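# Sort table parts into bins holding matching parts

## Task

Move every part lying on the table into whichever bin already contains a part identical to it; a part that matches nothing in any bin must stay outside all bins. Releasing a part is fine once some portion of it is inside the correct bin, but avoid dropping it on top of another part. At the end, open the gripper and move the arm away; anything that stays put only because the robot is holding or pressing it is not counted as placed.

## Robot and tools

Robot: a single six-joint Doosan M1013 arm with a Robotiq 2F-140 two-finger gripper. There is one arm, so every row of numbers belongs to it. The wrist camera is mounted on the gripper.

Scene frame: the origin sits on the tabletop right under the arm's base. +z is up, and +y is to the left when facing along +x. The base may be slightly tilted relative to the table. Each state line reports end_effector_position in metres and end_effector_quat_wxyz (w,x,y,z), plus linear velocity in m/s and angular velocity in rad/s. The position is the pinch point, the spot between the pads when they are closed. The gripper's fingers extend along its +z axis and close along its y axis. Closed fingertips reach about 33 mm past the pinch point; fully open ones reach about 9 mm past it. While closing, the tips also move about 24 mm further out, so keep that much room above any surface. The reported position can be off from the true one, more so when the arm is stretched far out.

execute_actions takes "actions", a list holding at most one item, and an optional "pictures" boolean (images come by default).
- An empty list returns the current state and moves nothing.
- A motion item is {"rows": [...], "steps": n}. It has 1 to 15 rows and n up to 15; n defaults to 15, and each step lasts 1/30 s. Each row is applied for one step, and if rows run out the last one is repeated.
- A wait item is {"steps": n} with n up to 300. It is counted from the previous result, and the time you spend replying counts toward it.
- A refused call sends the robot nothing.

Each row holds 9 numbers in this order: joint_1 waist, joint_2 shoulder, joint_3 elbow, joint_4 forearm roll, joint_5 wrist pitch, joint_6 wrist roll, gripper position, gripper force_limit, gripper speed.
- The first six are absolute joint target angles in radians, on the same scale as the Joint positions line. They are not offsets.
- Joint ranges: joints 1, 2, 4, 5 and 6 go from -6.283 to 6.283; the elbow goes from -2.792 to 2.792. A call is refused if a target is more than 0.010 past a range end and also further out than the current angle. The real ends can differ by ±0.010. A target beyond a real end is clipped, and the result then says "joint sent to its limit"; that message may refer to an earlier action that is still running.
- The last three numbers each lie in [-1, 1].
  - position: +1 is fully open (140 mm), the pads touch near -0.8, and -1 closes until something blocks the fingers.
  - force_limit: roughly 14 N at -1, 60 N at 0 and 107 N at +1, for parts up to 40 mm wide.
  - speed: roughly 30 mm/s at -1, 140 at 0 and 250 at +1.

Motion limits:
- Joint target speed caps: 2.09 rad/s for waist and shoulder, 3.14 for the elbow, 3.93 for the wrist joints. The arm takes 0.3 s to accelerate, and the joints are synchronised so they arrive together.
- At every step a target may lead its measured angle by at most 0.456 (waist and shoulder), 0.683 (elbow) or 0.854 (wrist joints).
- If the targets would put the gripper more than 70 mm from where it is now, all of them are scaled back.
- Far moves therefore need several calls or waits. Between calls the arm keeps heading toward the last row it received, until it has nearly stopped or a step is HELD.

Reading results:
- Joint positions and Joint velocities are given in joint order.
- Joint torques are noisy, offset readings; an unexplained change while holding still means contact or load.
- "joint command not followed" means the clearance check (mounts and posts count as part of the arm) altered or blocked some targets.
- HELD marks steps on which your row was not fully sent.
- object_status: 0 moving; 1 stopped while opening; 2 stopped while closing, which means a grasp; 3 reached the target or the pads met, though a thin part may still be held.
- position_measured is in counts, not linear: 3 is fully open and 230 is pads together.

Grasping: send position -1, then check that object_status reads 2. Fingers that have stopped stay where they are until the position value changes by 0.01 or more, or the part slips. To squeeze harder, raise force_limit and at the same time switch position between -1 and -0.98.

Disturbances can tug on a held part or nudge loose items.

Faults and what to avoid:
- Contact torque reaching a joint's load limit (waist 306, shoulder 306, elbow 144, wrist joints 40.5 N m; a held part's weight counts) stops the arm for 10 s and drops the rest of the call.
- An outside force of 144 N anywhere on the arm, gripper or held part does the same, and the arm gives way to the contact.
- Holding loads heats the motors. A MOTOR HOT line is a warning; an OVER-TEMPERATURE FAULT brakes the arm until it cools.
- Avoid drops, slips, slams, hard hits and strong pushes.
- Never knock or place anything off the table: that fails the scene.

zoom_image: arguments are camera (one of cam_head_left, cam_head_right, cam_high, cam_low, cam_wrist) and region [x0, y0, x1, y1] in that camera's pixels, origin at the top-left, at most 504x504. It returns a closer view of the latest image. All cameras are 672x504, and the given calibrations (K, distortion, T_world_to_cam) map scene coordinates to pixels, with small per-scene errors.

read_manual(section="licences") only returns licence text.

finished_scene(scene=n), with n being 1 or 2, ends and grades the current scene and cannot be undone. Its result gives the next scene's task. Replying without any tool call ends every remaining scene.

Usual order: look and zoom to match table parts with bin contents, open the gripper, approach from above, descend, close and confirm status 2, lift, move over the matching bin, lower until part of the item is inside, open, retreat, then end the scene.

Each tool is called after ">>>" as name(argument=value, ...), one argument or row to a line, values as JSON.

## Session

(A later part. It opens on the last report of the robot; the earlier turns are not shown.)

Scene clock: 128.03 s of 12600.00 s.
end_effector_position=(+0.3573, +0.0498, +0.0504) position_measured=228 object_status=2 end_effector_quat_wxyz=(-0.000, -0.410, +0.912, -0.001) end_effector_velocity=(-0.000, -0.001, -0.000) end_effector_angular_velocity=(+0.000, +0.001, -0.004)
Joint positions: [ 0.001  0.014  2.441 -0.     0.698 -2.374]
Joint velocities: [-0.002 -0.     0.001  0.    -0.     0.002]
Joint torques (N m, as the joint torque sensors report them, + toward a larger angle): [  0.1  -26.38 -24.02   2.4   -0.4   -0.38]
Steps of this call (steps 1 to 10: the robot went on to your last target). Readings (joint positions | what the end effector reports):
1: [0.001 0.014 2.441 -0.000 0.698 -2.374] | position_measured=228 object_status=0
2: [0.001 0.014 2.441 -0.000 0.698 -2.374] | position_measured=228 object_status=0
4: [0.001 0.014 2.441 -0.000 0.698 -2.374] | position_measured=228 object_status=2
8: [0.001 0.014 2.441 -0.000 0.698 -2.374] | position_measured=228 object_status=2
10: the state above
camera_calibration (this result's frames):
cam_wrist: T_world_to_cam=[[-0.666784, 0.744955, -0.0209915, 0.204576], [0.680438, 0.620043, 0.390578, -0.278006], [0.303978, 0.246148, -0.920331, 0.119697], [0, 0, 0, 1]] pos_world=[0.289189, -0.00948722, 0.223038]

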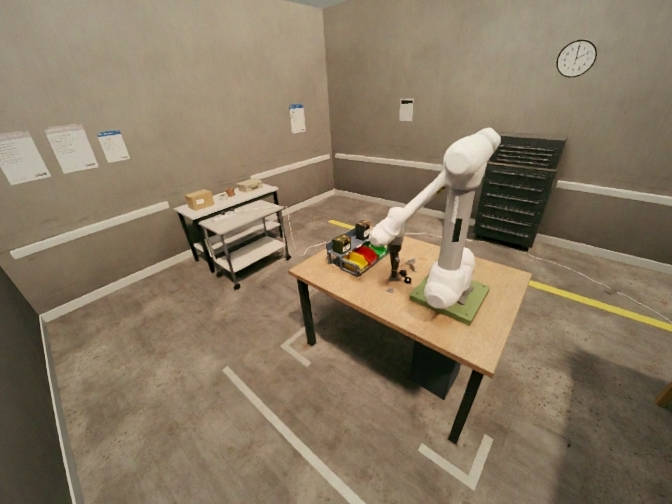

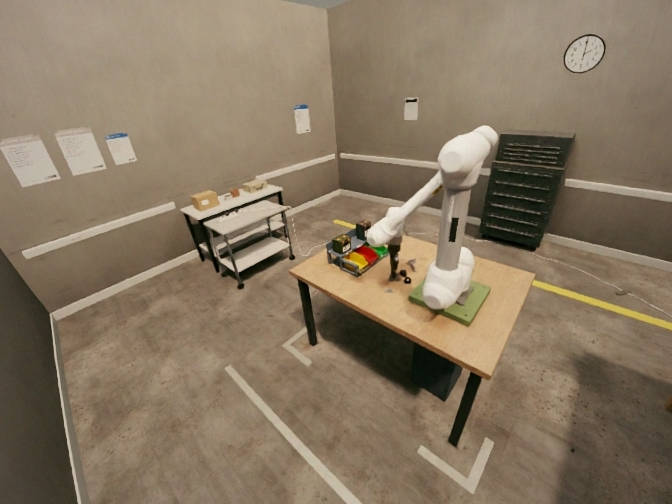

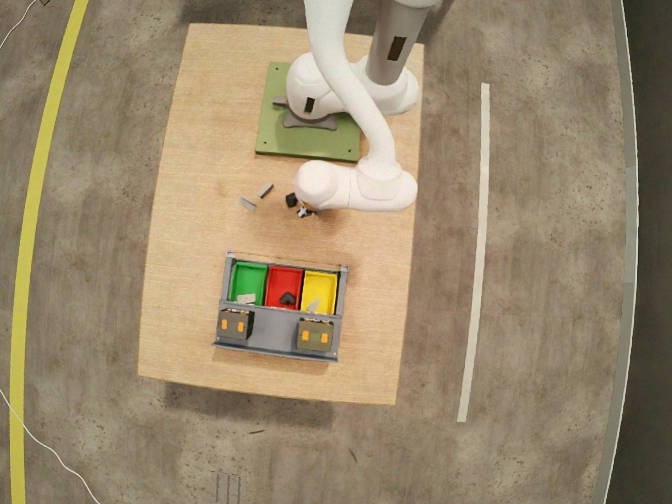

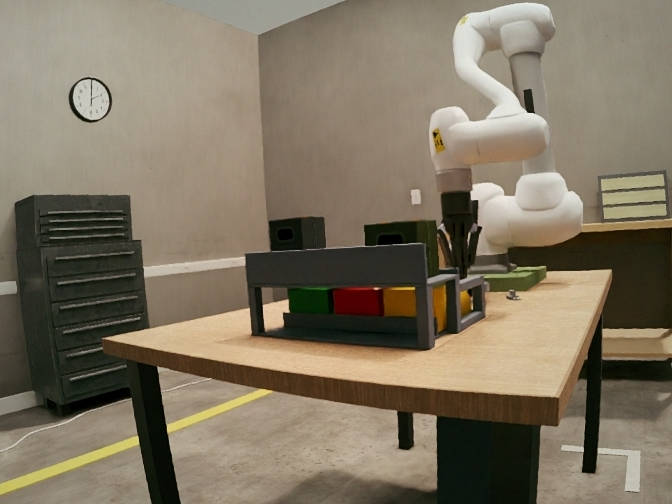

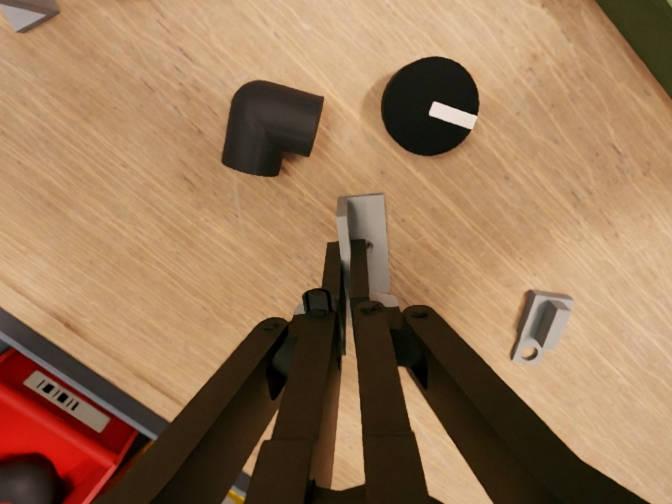

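>>> execute_actions(
  actions=[
    {"rows":[[0.001,-0.104,2.373,0,0.885,-2.374,-1,0.3,-0.3],[0.001,-0.104,2.373,0,0.885,-2.374,-1,0.3,-0.3],[0.001,-0.104,2.373,0,0.885,-2.374,-1,0.3,-0.3],[0.001,-0.104,2.373,0,0.885,-2.374,-1,0.3,-0.3],[0.001,-0.191,2.29,0,1.055,-2.374,-1,0.3,-0.3]]},
  ],
  pictures=false,
)

>>> execute_actions(
  actions=[
    {"rows":[[-0.3095,0.227,1.868,0,1.059,-1.84,-1,0.3,-0.3]]},
  ],
  pictures=false,
)

>>> execute_actions(
  actions=[
    {"steps":30},
  ],
)

Scene clock: 142.77 s of 12600.00 s.
end_effector_position=(+0.3574, +0.0501, +0.1898) position_measured=228 object_status=2 end_effector_quat_wxyz=(-0.000, -0.410, +0.912, -0.001) end_effector_velocity=(-0.002, -0.000, -0.001) end_effector_angular_velocity=(-0.000, +0.007, +0.001)
Joint positions: [ 0.001 -0.191  2.29   0.     1.055 -2.374]
Joint velocities: [-0.     0.001  0.    -0.     0.006 -0.001]
Joint torques (N m, as the joint torque sensors report them, + toward a larger angle): [ -0.16 -17.18 -34.98   3.92  -0.13  -0.57]
Steps of this call (steps 1 to 15: the robot went on to your last target; steps 16 to 90: nothing new was sent; then 11.23 s passed at rest; steps 91 to 105: all 15 steps of this action). Readings (joint positions | what the end effector reports):
91: [0.001 0.014 2.441 0.000 0.698 -2.374] | position_measured=228 object_status=2
92: [0.001 0.010 2.439 0.000 0.704 -2.374] | position_measured=228 object_status=2
94: [0.001 -0.019 2.422 0.000 0.751 -2.374] | position_measured=228 object_status=2
98: [0.001 -0.122 2.347 0.000 0.928 -2.374] | position_measured=228 object_status=2
105: the state above

Scene clock: 143.27 s of 12600.00 s.
end_effector_position=(+0.5420, -0.0635, +0.2013) position_measured=228 object_status=2 end_effector_quat_wxyz=(+0.000, -0.120, +0.993, +0.000) end_effector_velocity=(+0.387, -0.354, -0.039) end_effector_angular_velocity=(+0.007, +0.002, -1.389)
Joint positions: [-0.221  0.108  1.988 -0.     1.058 -1.992]
Joint velocities: [-0.511  0.69  -0.694  0.     0.006  0.879]
Joint torques (N m, as the joint torque sensors report them, + toward a larger angle): [ -4.25 -44.56 -32.23   3.54  -0.17  -0.05]
Steps of this call (steps 1 to 15: all 15 steps of this action). Readings (joint positions | what the end effector reports):
1: [0.001 -0.191 2.290 0.000 1.055 -2.374] | position_measured=228 object_status=2
2: [-0.002 -0.188 2.287 -0.000 1.055 -2.369] | position_measured=228 object_status=2
4: [-0.024 -0.158 2.257 -0.000 1.055 -2.331] | position_measured=228 object_status=2
8: [-0.098 -0.058 2.156 -0.000 1.056 -2.204] | position_measured=228 object_status=2
15: the state above

Scene clock: 144.27 s of 12600.00 s.
end_effector_position=(+0.6046, -0.1304, +0.1905) position_measured=228 object_status=2 end_effector_quat_wxyz=(+0.000, -0.001, +1.000, +0.001) end_effector_velocity=(+0.001, +0.000, -0.000) end_effector_angular_velocity=(+0.000, +0.000, +0.001)
Joint positions: [-0.309  0.227  1.868  0.     1.059 -1.84 ]
Joint velocities: [ 0.001  0.001 -0.001 -0.    -0.    -0.001]
Joint torques (N m, as the joint torque sensors report them, + toward a larger angle): [  0.73 -61.65 -35.73   3.68  -0.14  -0.52]
Steps of this call (steps 1 to 30: the robot went on to your last target). Readings (joint positions | what the end effector reports):
1: [-0.239 0.132 1.964 -0.000 1.058 -1.962] | position_measured=228 object_status=2
2: [-0.256 0.155 1.941 -0.000 1.058 -1.932] | position_measured=228 object_status=2
4: [-0.289 0.199 1.896 -0.000 1.059 -1.876] | position_measured=228 object_status=2
8: [-0.309 0.227 1.868 -0.000 1.059 -1.840] | position_measured=228 object_status=2
30: the state above
The arm was judged still, so your last target was given up. Only a new action makes it travel on or press farther. Fingers that are still opening or closing keep moving.
camera_calibration (this result's frames):
cam_wrist: T_world_to_cam=[[0.114119, 0.993319, -0.0171355, 0.066144], [0.915004, -0.0983718, 0.391267, -0.624828], [0.386968, -0.06033, -0.920118, 0.127615], [0, 0, 0, 1]] pos_world=[0.51479, -0.119469, 0.363029]

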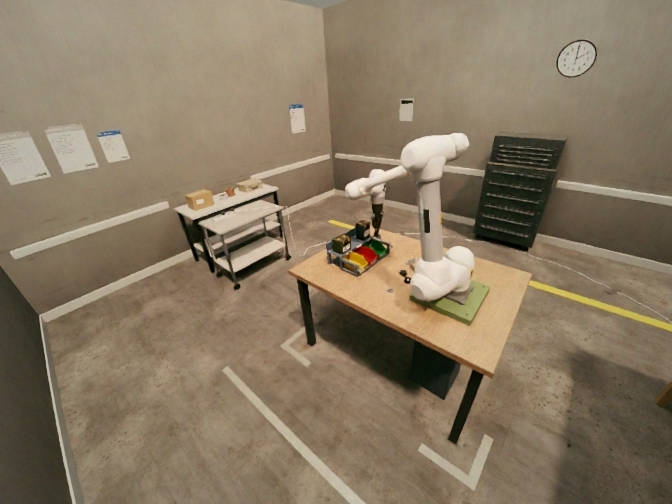

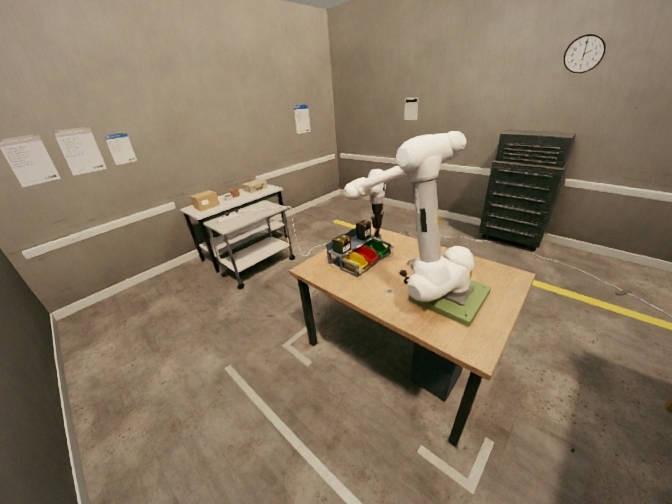

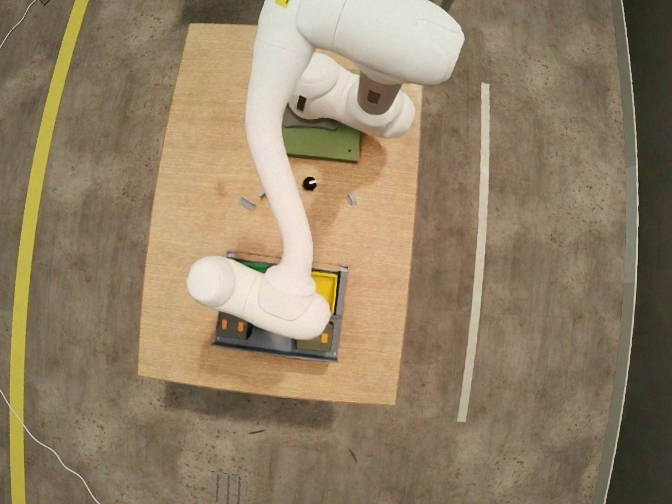

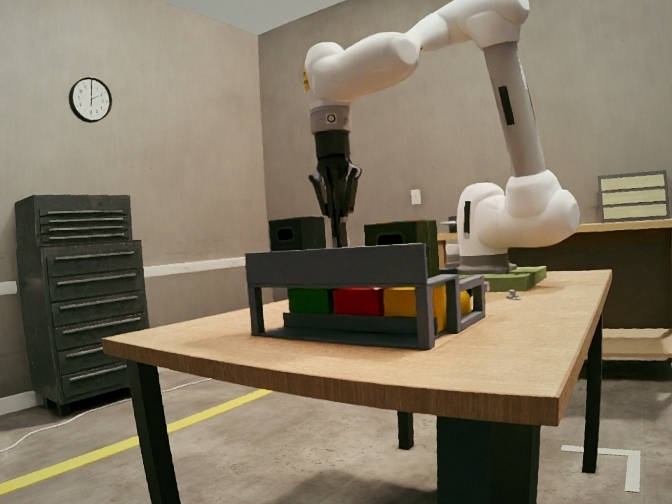

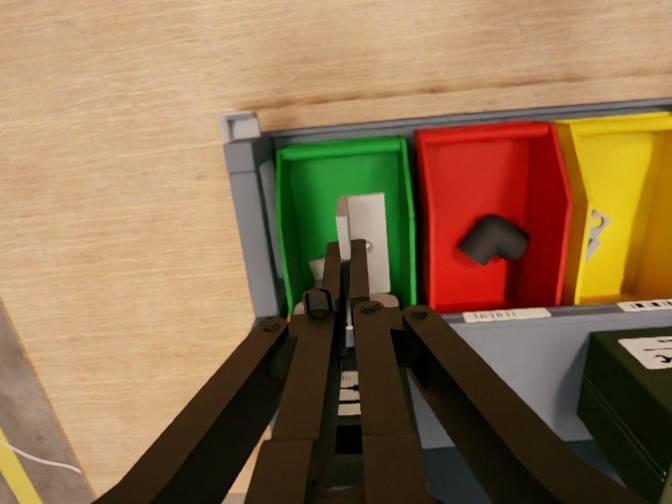

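>>> execute_actions(
  actions=[
    {"rows":[[-0.286,0.227,1.872,0,1.055,-1.815,-1,0.3,-0.3],[-0.286,0.227,1.872,0,1.055,-1.815,-1,0.3,-0.3],[-0.286,0.227,1.872,0,1.055,-1.815,-1,0.3,-0.3],[-0.286,0.315,1.956,0,0.883,-1.815,-1,0.3,-0.3]]},
  ],
)

>>> zoom_image(
  camera="cam_low",
  region=[230, 180, 500, 360],
)

Scene clock: 154.83 s of 12600.00 s.
end_effector_position=(+0.6048, -0.1153, +0.0953) position_measured=228 object_status=2 end_effector_quat_wxyz=(-0.000, +0.000, +1.000, +0.001) end_effector_velocity=(+0.001, -0.000, +0.000) end_effector_angular_velocity=(-0.001, -0.003, +0.003)
Joint positions: [-0.286  0.315  1.956 -0.     0.883 -1.815]
Joint velocities: [-0.    -0.    -0.    -0.    -0.003 -0.003]
Joint torques (N m, as the joint torque sensors report them, + toward a larger angle): [  0.47 -62.01 -31.87   3.73  -0.17  -0.09]
Steps of this call (steps 1 to 90: nothing new was sent; then 7.07 s passed at rest; steps 91 to 105: all 15 steps of this action). Readings (joint positions | what the end effector reports):
91: [-0.309 0.227 1.868 0.000 1.059 -1.840] | position_measured=228 object_status=2
92: [-0.306 0.227 1.868 0.000 1.058 -1.836] | position_measured=228 object_status=2
94: [-0.289 0.227 1.872 0.000 1.055 -1.818] | position_measured=228 object_status=2
98: [-0.287 0.279 1.923 -0.000 0.952 -1.816] | position_measured=228 object_status=2
105: the state above
camera_calibration (this result's frames):
cam_wrist: T_world_to_cam=[[0.115647, 0.993138, -0.017411, 0.0486192], [0.91501, -0.0996957, 0.39092, -0.586428], [0.386501, -0.0611399, -0.92026, 0.0410282], [0, 0, 0, 1]] pos_world=[0.515107, -0.104241, 0.267849]

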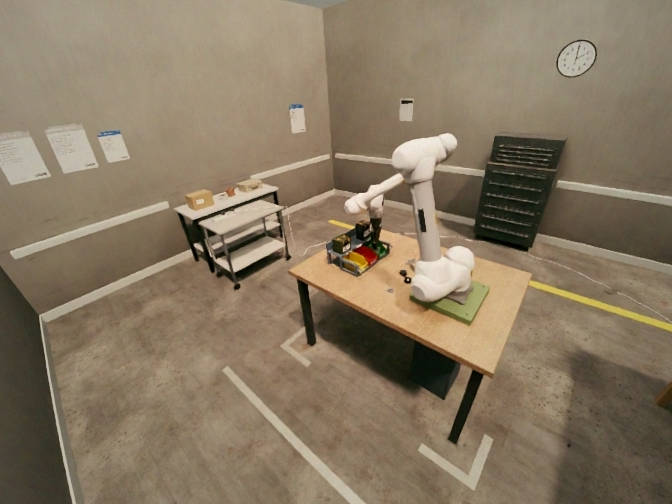

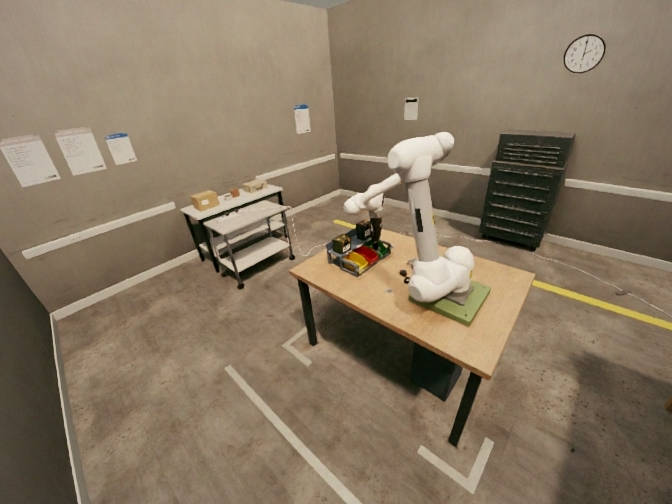

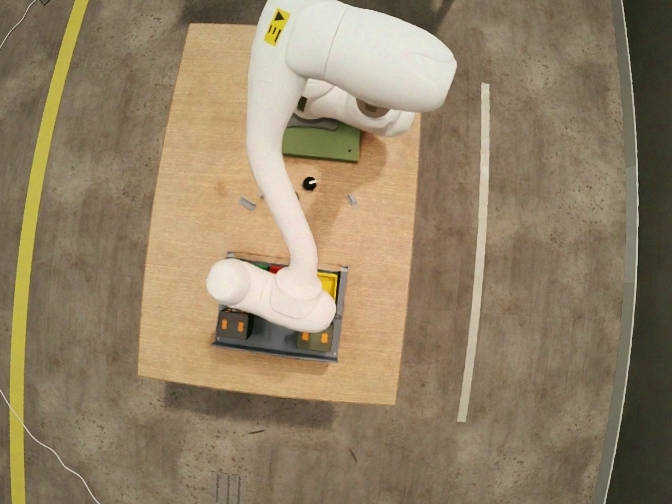

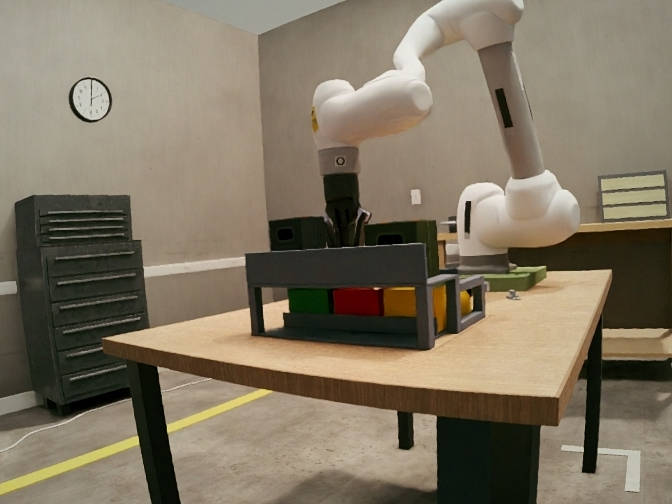

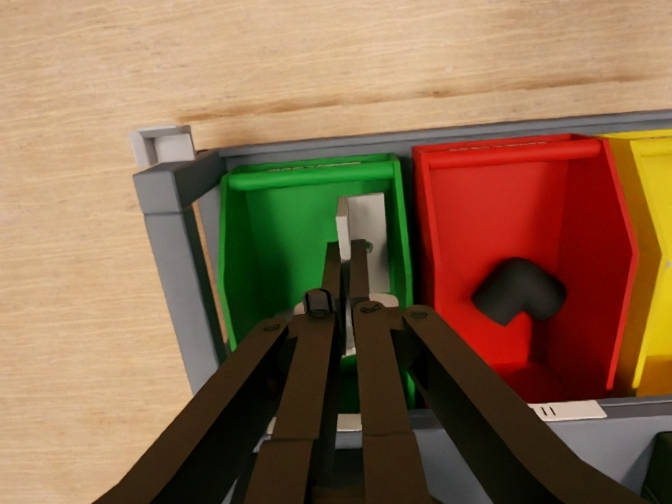

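Region (230, 180, 500, 360) of cam_low's 672x504 image, scaled by 1.867, with more detail than that image has.

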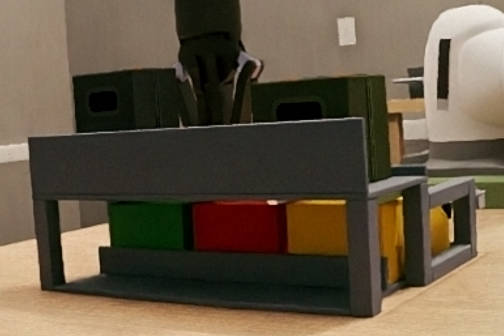

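>>> execute_actions(
  actions=[
    {"rows":[[-0.286,0.325,1.962,0,0.867,-1.815,-1,0.3,-0.3],[-0.286,0.325,1.962,0,0.867,-1.815,-1,0.3,-0.3],[-0.286,0.335,1.969,0,0.85,-1.815,-1,0.3,-0.3],[-0.286,0.335,1.969,0,0.85,-1.815,-1,0.3,-0.3],[-0.286,0.346,1.975,0,0.833,-1.815,-1,0.3,-0.3]]},
  ],
  pictures=false,
)

>>> execute_actions(
  actions=[
    {"rows":[[-0.286,0.346,1.975,0,0.833,-1.815,-0.62,0.3,-0.5]]},
  ],
)

>>> execute_actions(
  actions=[
    {"rows":[[-0.286,0.222,1.873,0,1.059,-1.815,-0.62,0.3,-0.5]]},
  ],
)

Scene clock: 168.13 s of 12600.00 s.
end_effector_position=(+0.6048, -0.1152, +0.0683) position_measured=228 object_status=2 end_effector_quat_wxyz=(+0.000, -0.000, +1.000, +0.001) end_effector_velocity=(+0.001, -0.001, +0.000) end_effector_angular_velocity=(-0.000, -0.002, -0.002)
Joint positions: [-0.286  0.346  1.975 -0.     0.833 -1.815]
Joint velocities: [-0.002  0.    -0.001 -0.    -0.001 -0.   ]
Joint torques (N m, as the joint torque sensors report them, + toward a larger angle): [  0.46 -67.19 -30.28   3.04   0.07  -0.08]
Steps of this call (steps 1 to 15: the robot went on to your last target; steps 16 to 90: nothing new was sent; then 9.80 s passed at rest; steps 91 to 105: all 15 steps of this action). Readings (joint positions | what the end effector reports):
91: [-0.286 0.315 1.956 0.000 0.883 -1.815] | position_measured=228 object_status=2
92: [-0.286 0.318 1.958 0.000 0.877 -1.815] | position_measured=228 object_status=2
94: [-0.286 0.328 1.965 0.000 0.861 -1.815] | position_measured=228 object_status=2
98: [-0.286 0.346 1.975 -0.000 0.834 -1.815] | position_measured=228 object_status=2
105: the state above

Scene clock: 168.63 s of 12600.00 s.
end_effector_position=(+0.6048, -0.1152, +0.0683) position_measured=208 object_status=3 end_effector_quat_wxyz=(+0.000, -0.000, +1.000, +0.001) end_effector_velocity=(+0.000, +0.001, -0.000) end_effector_angular_velocity=(+0.000, +0.001, -0.001)
Joint positions: [-0.286  0.346  1.975 -0.     0.833 -1.815]
Joint velocities: [0.001 0.001 0.    0.    0.    0.002]
Joint torques (N m, as the joint torque sensors report them, + toward a larger angle): [ -0.52 -65.51 -29.75   2.98  -0.19  -0.49]
Steps of this call (steps 1 to 15: all 15 steps of this action). Readings (joint positions | what the end effector reports):
1: [-0.286 0.346 1.975 -0.000 0.833 -1.815] | position_measured=228 object_status=0
2: [-0.286 0.346 1.975 -0.000 0.833 -1.815] | position_measured=228 object_status=0
4: [-0.286 0.346 1.975 -0.000 0.833 -1.815] | position_measured=216 object_status=0
8: [-0.286 0.346 1.975 -0.000 0.833 -1.815] | position_measured=208 object_status=0
15: the state above
camera_calibration (this result's frames):
cam_wrist: T_world_to_cam=[[0.115595, 0.993144, -0.0174276, 0.048081], [0.91488, -0.0996201, 0.391242, -0.575835], [0.386823, -0.0611697, -0.920123, 0.0159432], [0, 0, 0, 1]] pos_world=[0.515095, -0.104141, 0.240798]

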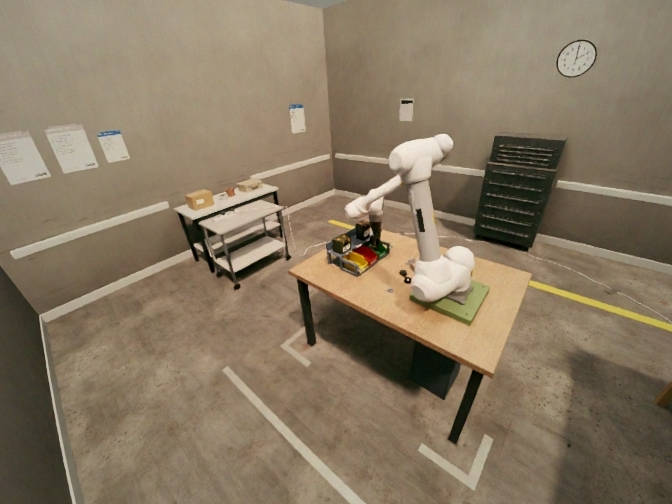

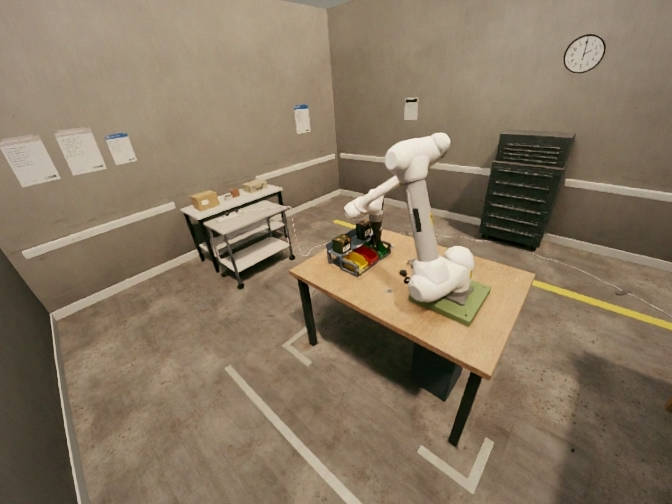

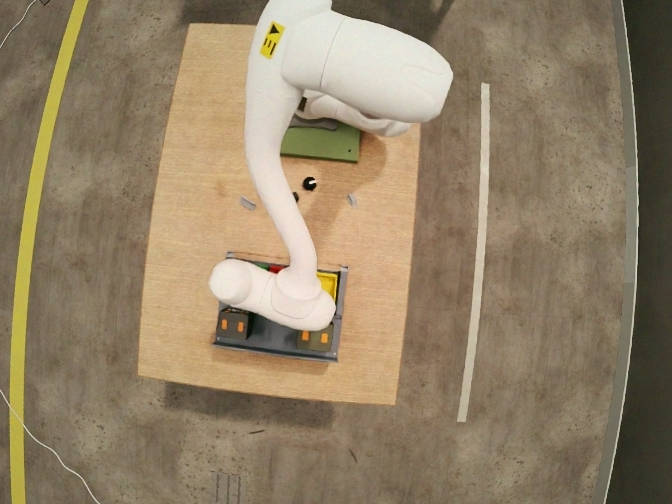

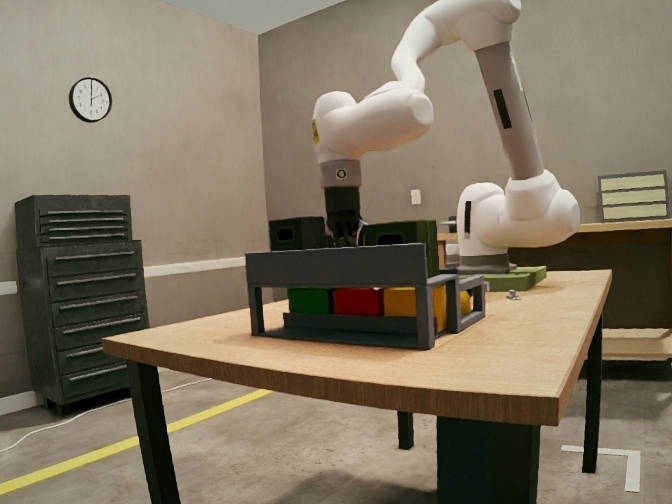

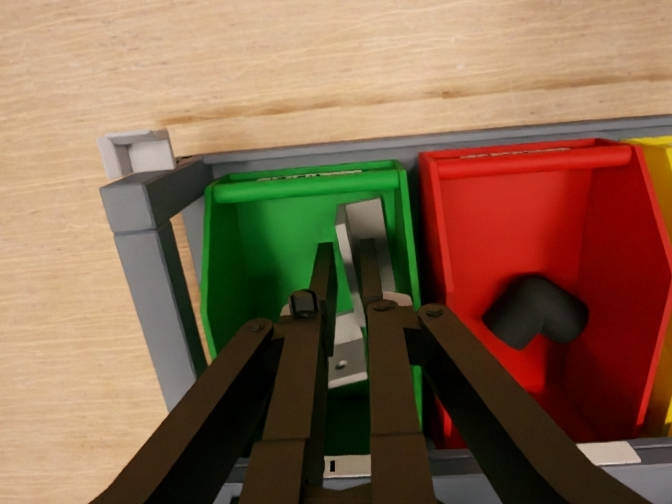

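Scene clock: 169.13 s of 12600.00 s.
end_effector_position=(+0.6045, -0.1154, +0.1912) position_measured=208 object_status=3 end_effector_quat_wxyz=(+0.000, +0.000, +1.000, +0.001) end_effector_velocity=(-0.000, +0.001, -0.001) end_effector_angular_velocity=(+0.000, +0.000, -0.001)
Joint positions: [-0.286  0.222  1.873 -0.     1.059 -1.815]
Joint velocities: [ 0.001  0.     0.001  0.    -0.001  0.002]
Joint torques (N m, as the joint torque sensors report them, + toward a larger angle): [ -1.5  -62.79 -38.28   4.33  -0.04  -0.35]
Steps of this call (steps 1 to 15: all 15 steps of this action). Readings (joint positions | what the end effector reports):
1: [-0.286 0.346 1.975 -0.000 0.833 -1.815] | position_measured=208 object_status=3
2: [-0.286 0.343 1.972 -0.000 0.839 -1.815] | position_measured=208 object_status=3
4: [-0.286 0.314 1.948 -0.000 0.894 -1.815] | position_measured=208 object_status=3
8: [-0.286 0.237 1.885 0.000 1.032 -1.815] | position_measured=208 object_status=3
15: the state above
camera_calibration (this result's frames):
cam_wrist: T_world_to_cam=[[0.115643, 0.993137, -0.0174919, 0.0504245], [0.914832, -0.0996322, 0.391352, -0.623639], [0.386923, -0.0612593, -0.920075, 0.129059], [0, 0, 0, 1]] pos_world=[0.514758, -0.104307, 0.363688]

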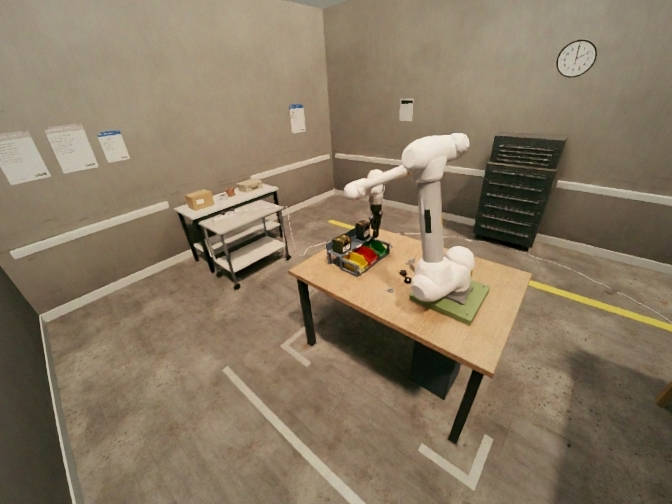

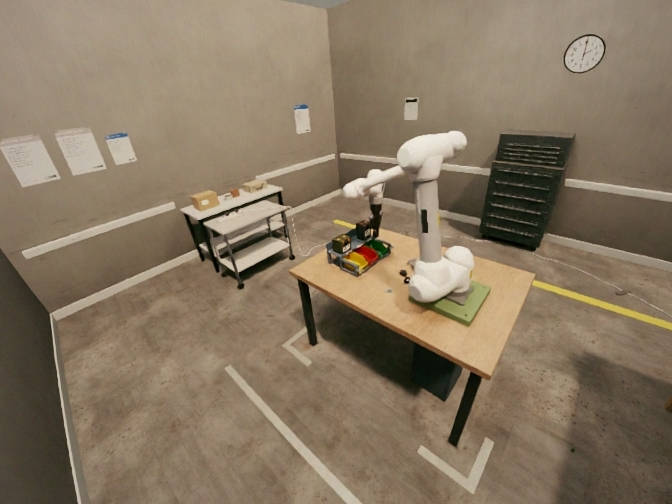

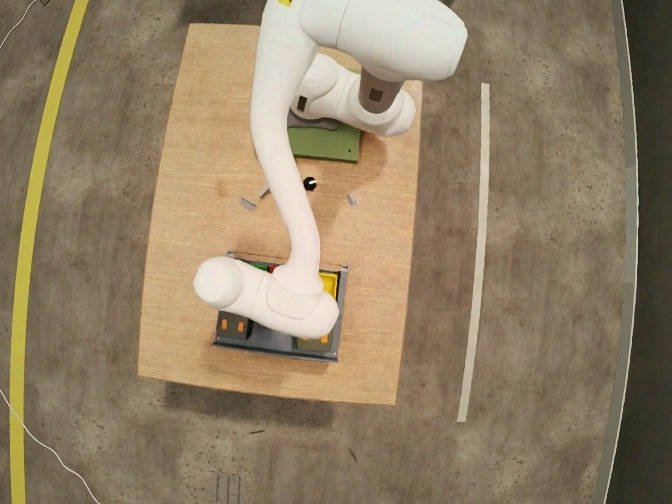

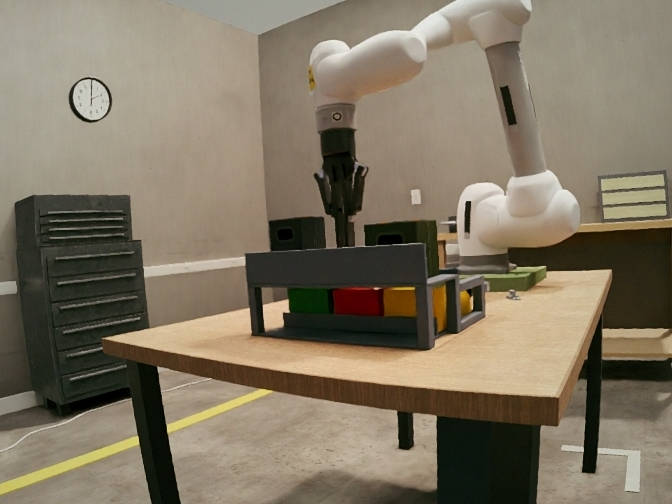

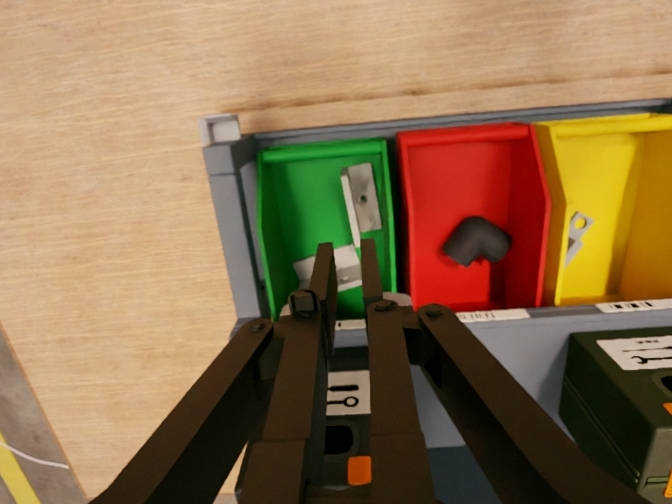

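>>> execute_actions(
  actions=[
    {"rows":[[-0.486,-0.152,2.411,0,0.894,-1.44,-0.3,0.3,0]]},
  ],
  pictures=false,
)

>>> execute_actions(
  actions=[
    {"steps":20},
  ],
)

Scene clock: 176.27 s of 12600.00 s.
end_effector_position=(+0.3839, -0.1235, +0.1444) position_measured=167 object_status=3 end_effector_quat_wxyz=(+0.000, +0.217, +0.976, +0.002) end_effector_velocity=(-0.508, +0.059, -0.160) end_effector_angular_velocity=(+0.004, +0.000, -1.012)
Joint positions: [-0.438 -0.062  2.282  0.     0.934 -1.53 ]
Joint velocities: [-0.353 -0.661  0.949 -0.    -0.29   0.659]
Joint torques (N m, as the joint torque sensors report them, + toward a larger angle): [  0.37 -31.21 -30.79   3.51  -0.46  -0.06]
Steps of this call (steps 1 to 15: the robot went on to your last target; steps 16 to 90: nothing new was sent; then 3.63 s passed at rest; steps 91 to 105: all 15 steps of this action). Readings (joint positions | what the end effector reports):
91: [-0.286 0.222 1.873 0.000 1.059 -1.815] | position_measured=208 object_status=0
92: [-0.288 0.219 1.878 0.000 1.058 -1.811] | position_measured=204 object_status=0
94: [-0.304 0.189 1.921 0.000 1.044 -1.781] | position_measured=189 object_status=0
98: [-0.354 0.096 2.055 0.000 1.003 -1.688] | position_measured=167 object_status=0
105: the state above

Scene clock: 176.93 s of 12600.00 s.
end_effector_position=(+0.3155, -0.1123, +0.1204) position_measured=167 object_status=3 end_effector_quat_wxyz=(+0.000, +0.284, +0.959, +0.002) end_effector_velocity=(+0.001, +0.000, +0.000) end_effector_angular_velocity=(-0.001, -0.002, +0.002)
Joint positions: [-0.486 -0.152  2.411 -0.     0.894 -1.44 ]
Joint velocities: [ 0.001 -0.    -0.    -0.    -0.002 -0.   ]
Joint torques (N m, as the joint torque sensors report them, + toward a larger angle): [ -0.45 -16.88 -31.66   3.25   0.13  -0.14]
Steps of this call (steps 1 to 20: the robot went on to your last target). Readings (joint positions | what the end effector reports):
1: [-0.450 -0.084 2.314 0.000 0.924 -1.508] | position_measured=167 object_status=3
2: [-0.462 -0.107 2.346 0.000 0.914 -1.485] | position_measured=167 object_status=3
4: [-0.480 -0.142 2.397 -0.000 0.899 -1.450] | position_measured=167 object_status=3
8: [-0.486 -0.152 2.411 -0.000 0.894 -1.440] | position_measured=167 object_status=3
20: the state above
camera_calibration (this result's frames):
cam_wrist: T_world_to_cam=[[0.637154, 0.770589, -0.0150971, -0.110268], [0.713204, -0.582054, 0.390581, -0.32172], [0.29219, -0.259628, -0.920445, 0.1836], [0, 0, 0, 1]] pos_world=[0.246063, -0.0546198, 0.292987]

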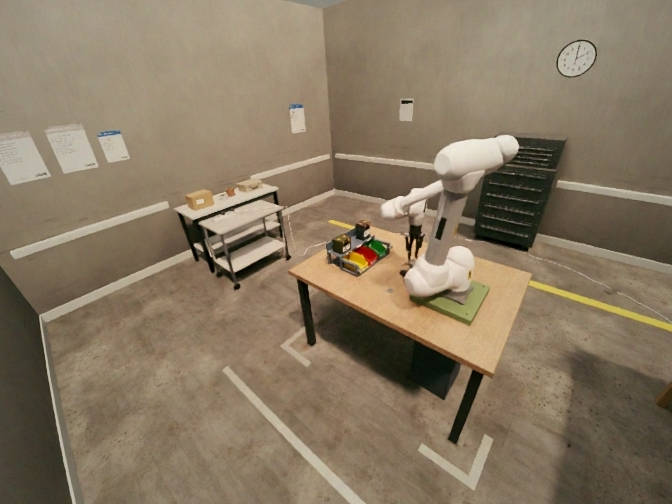

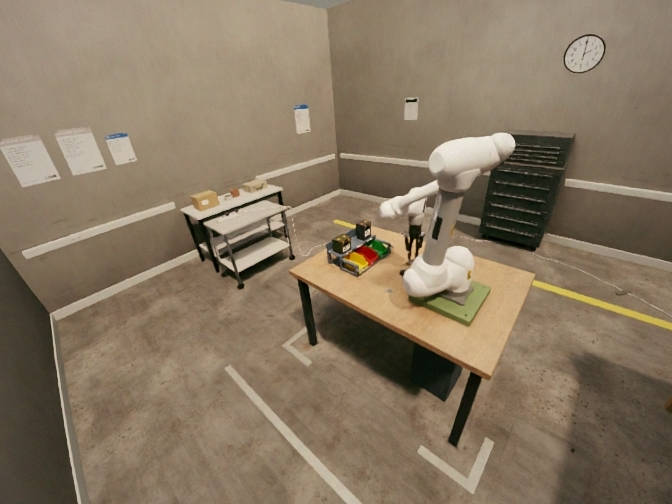

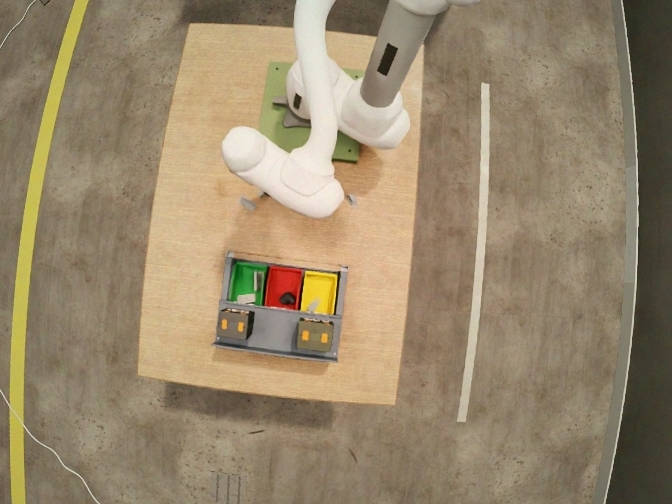

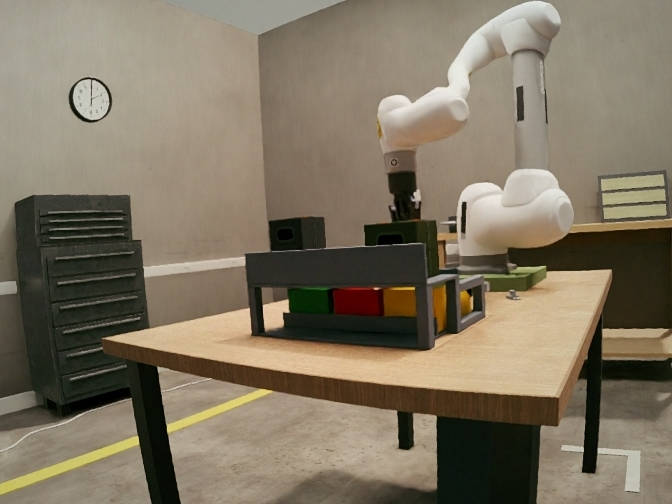

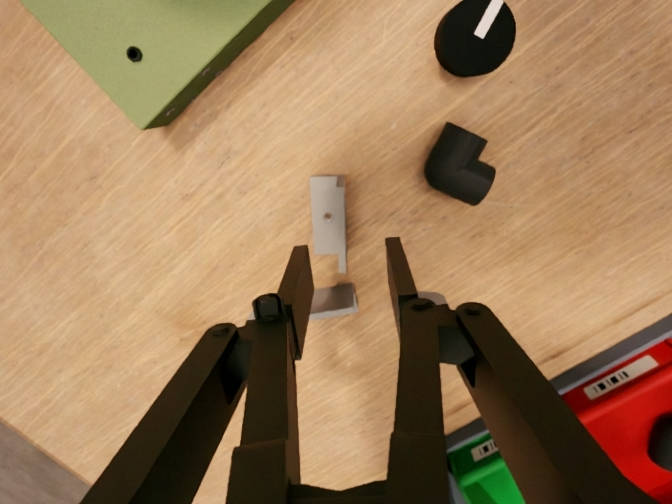

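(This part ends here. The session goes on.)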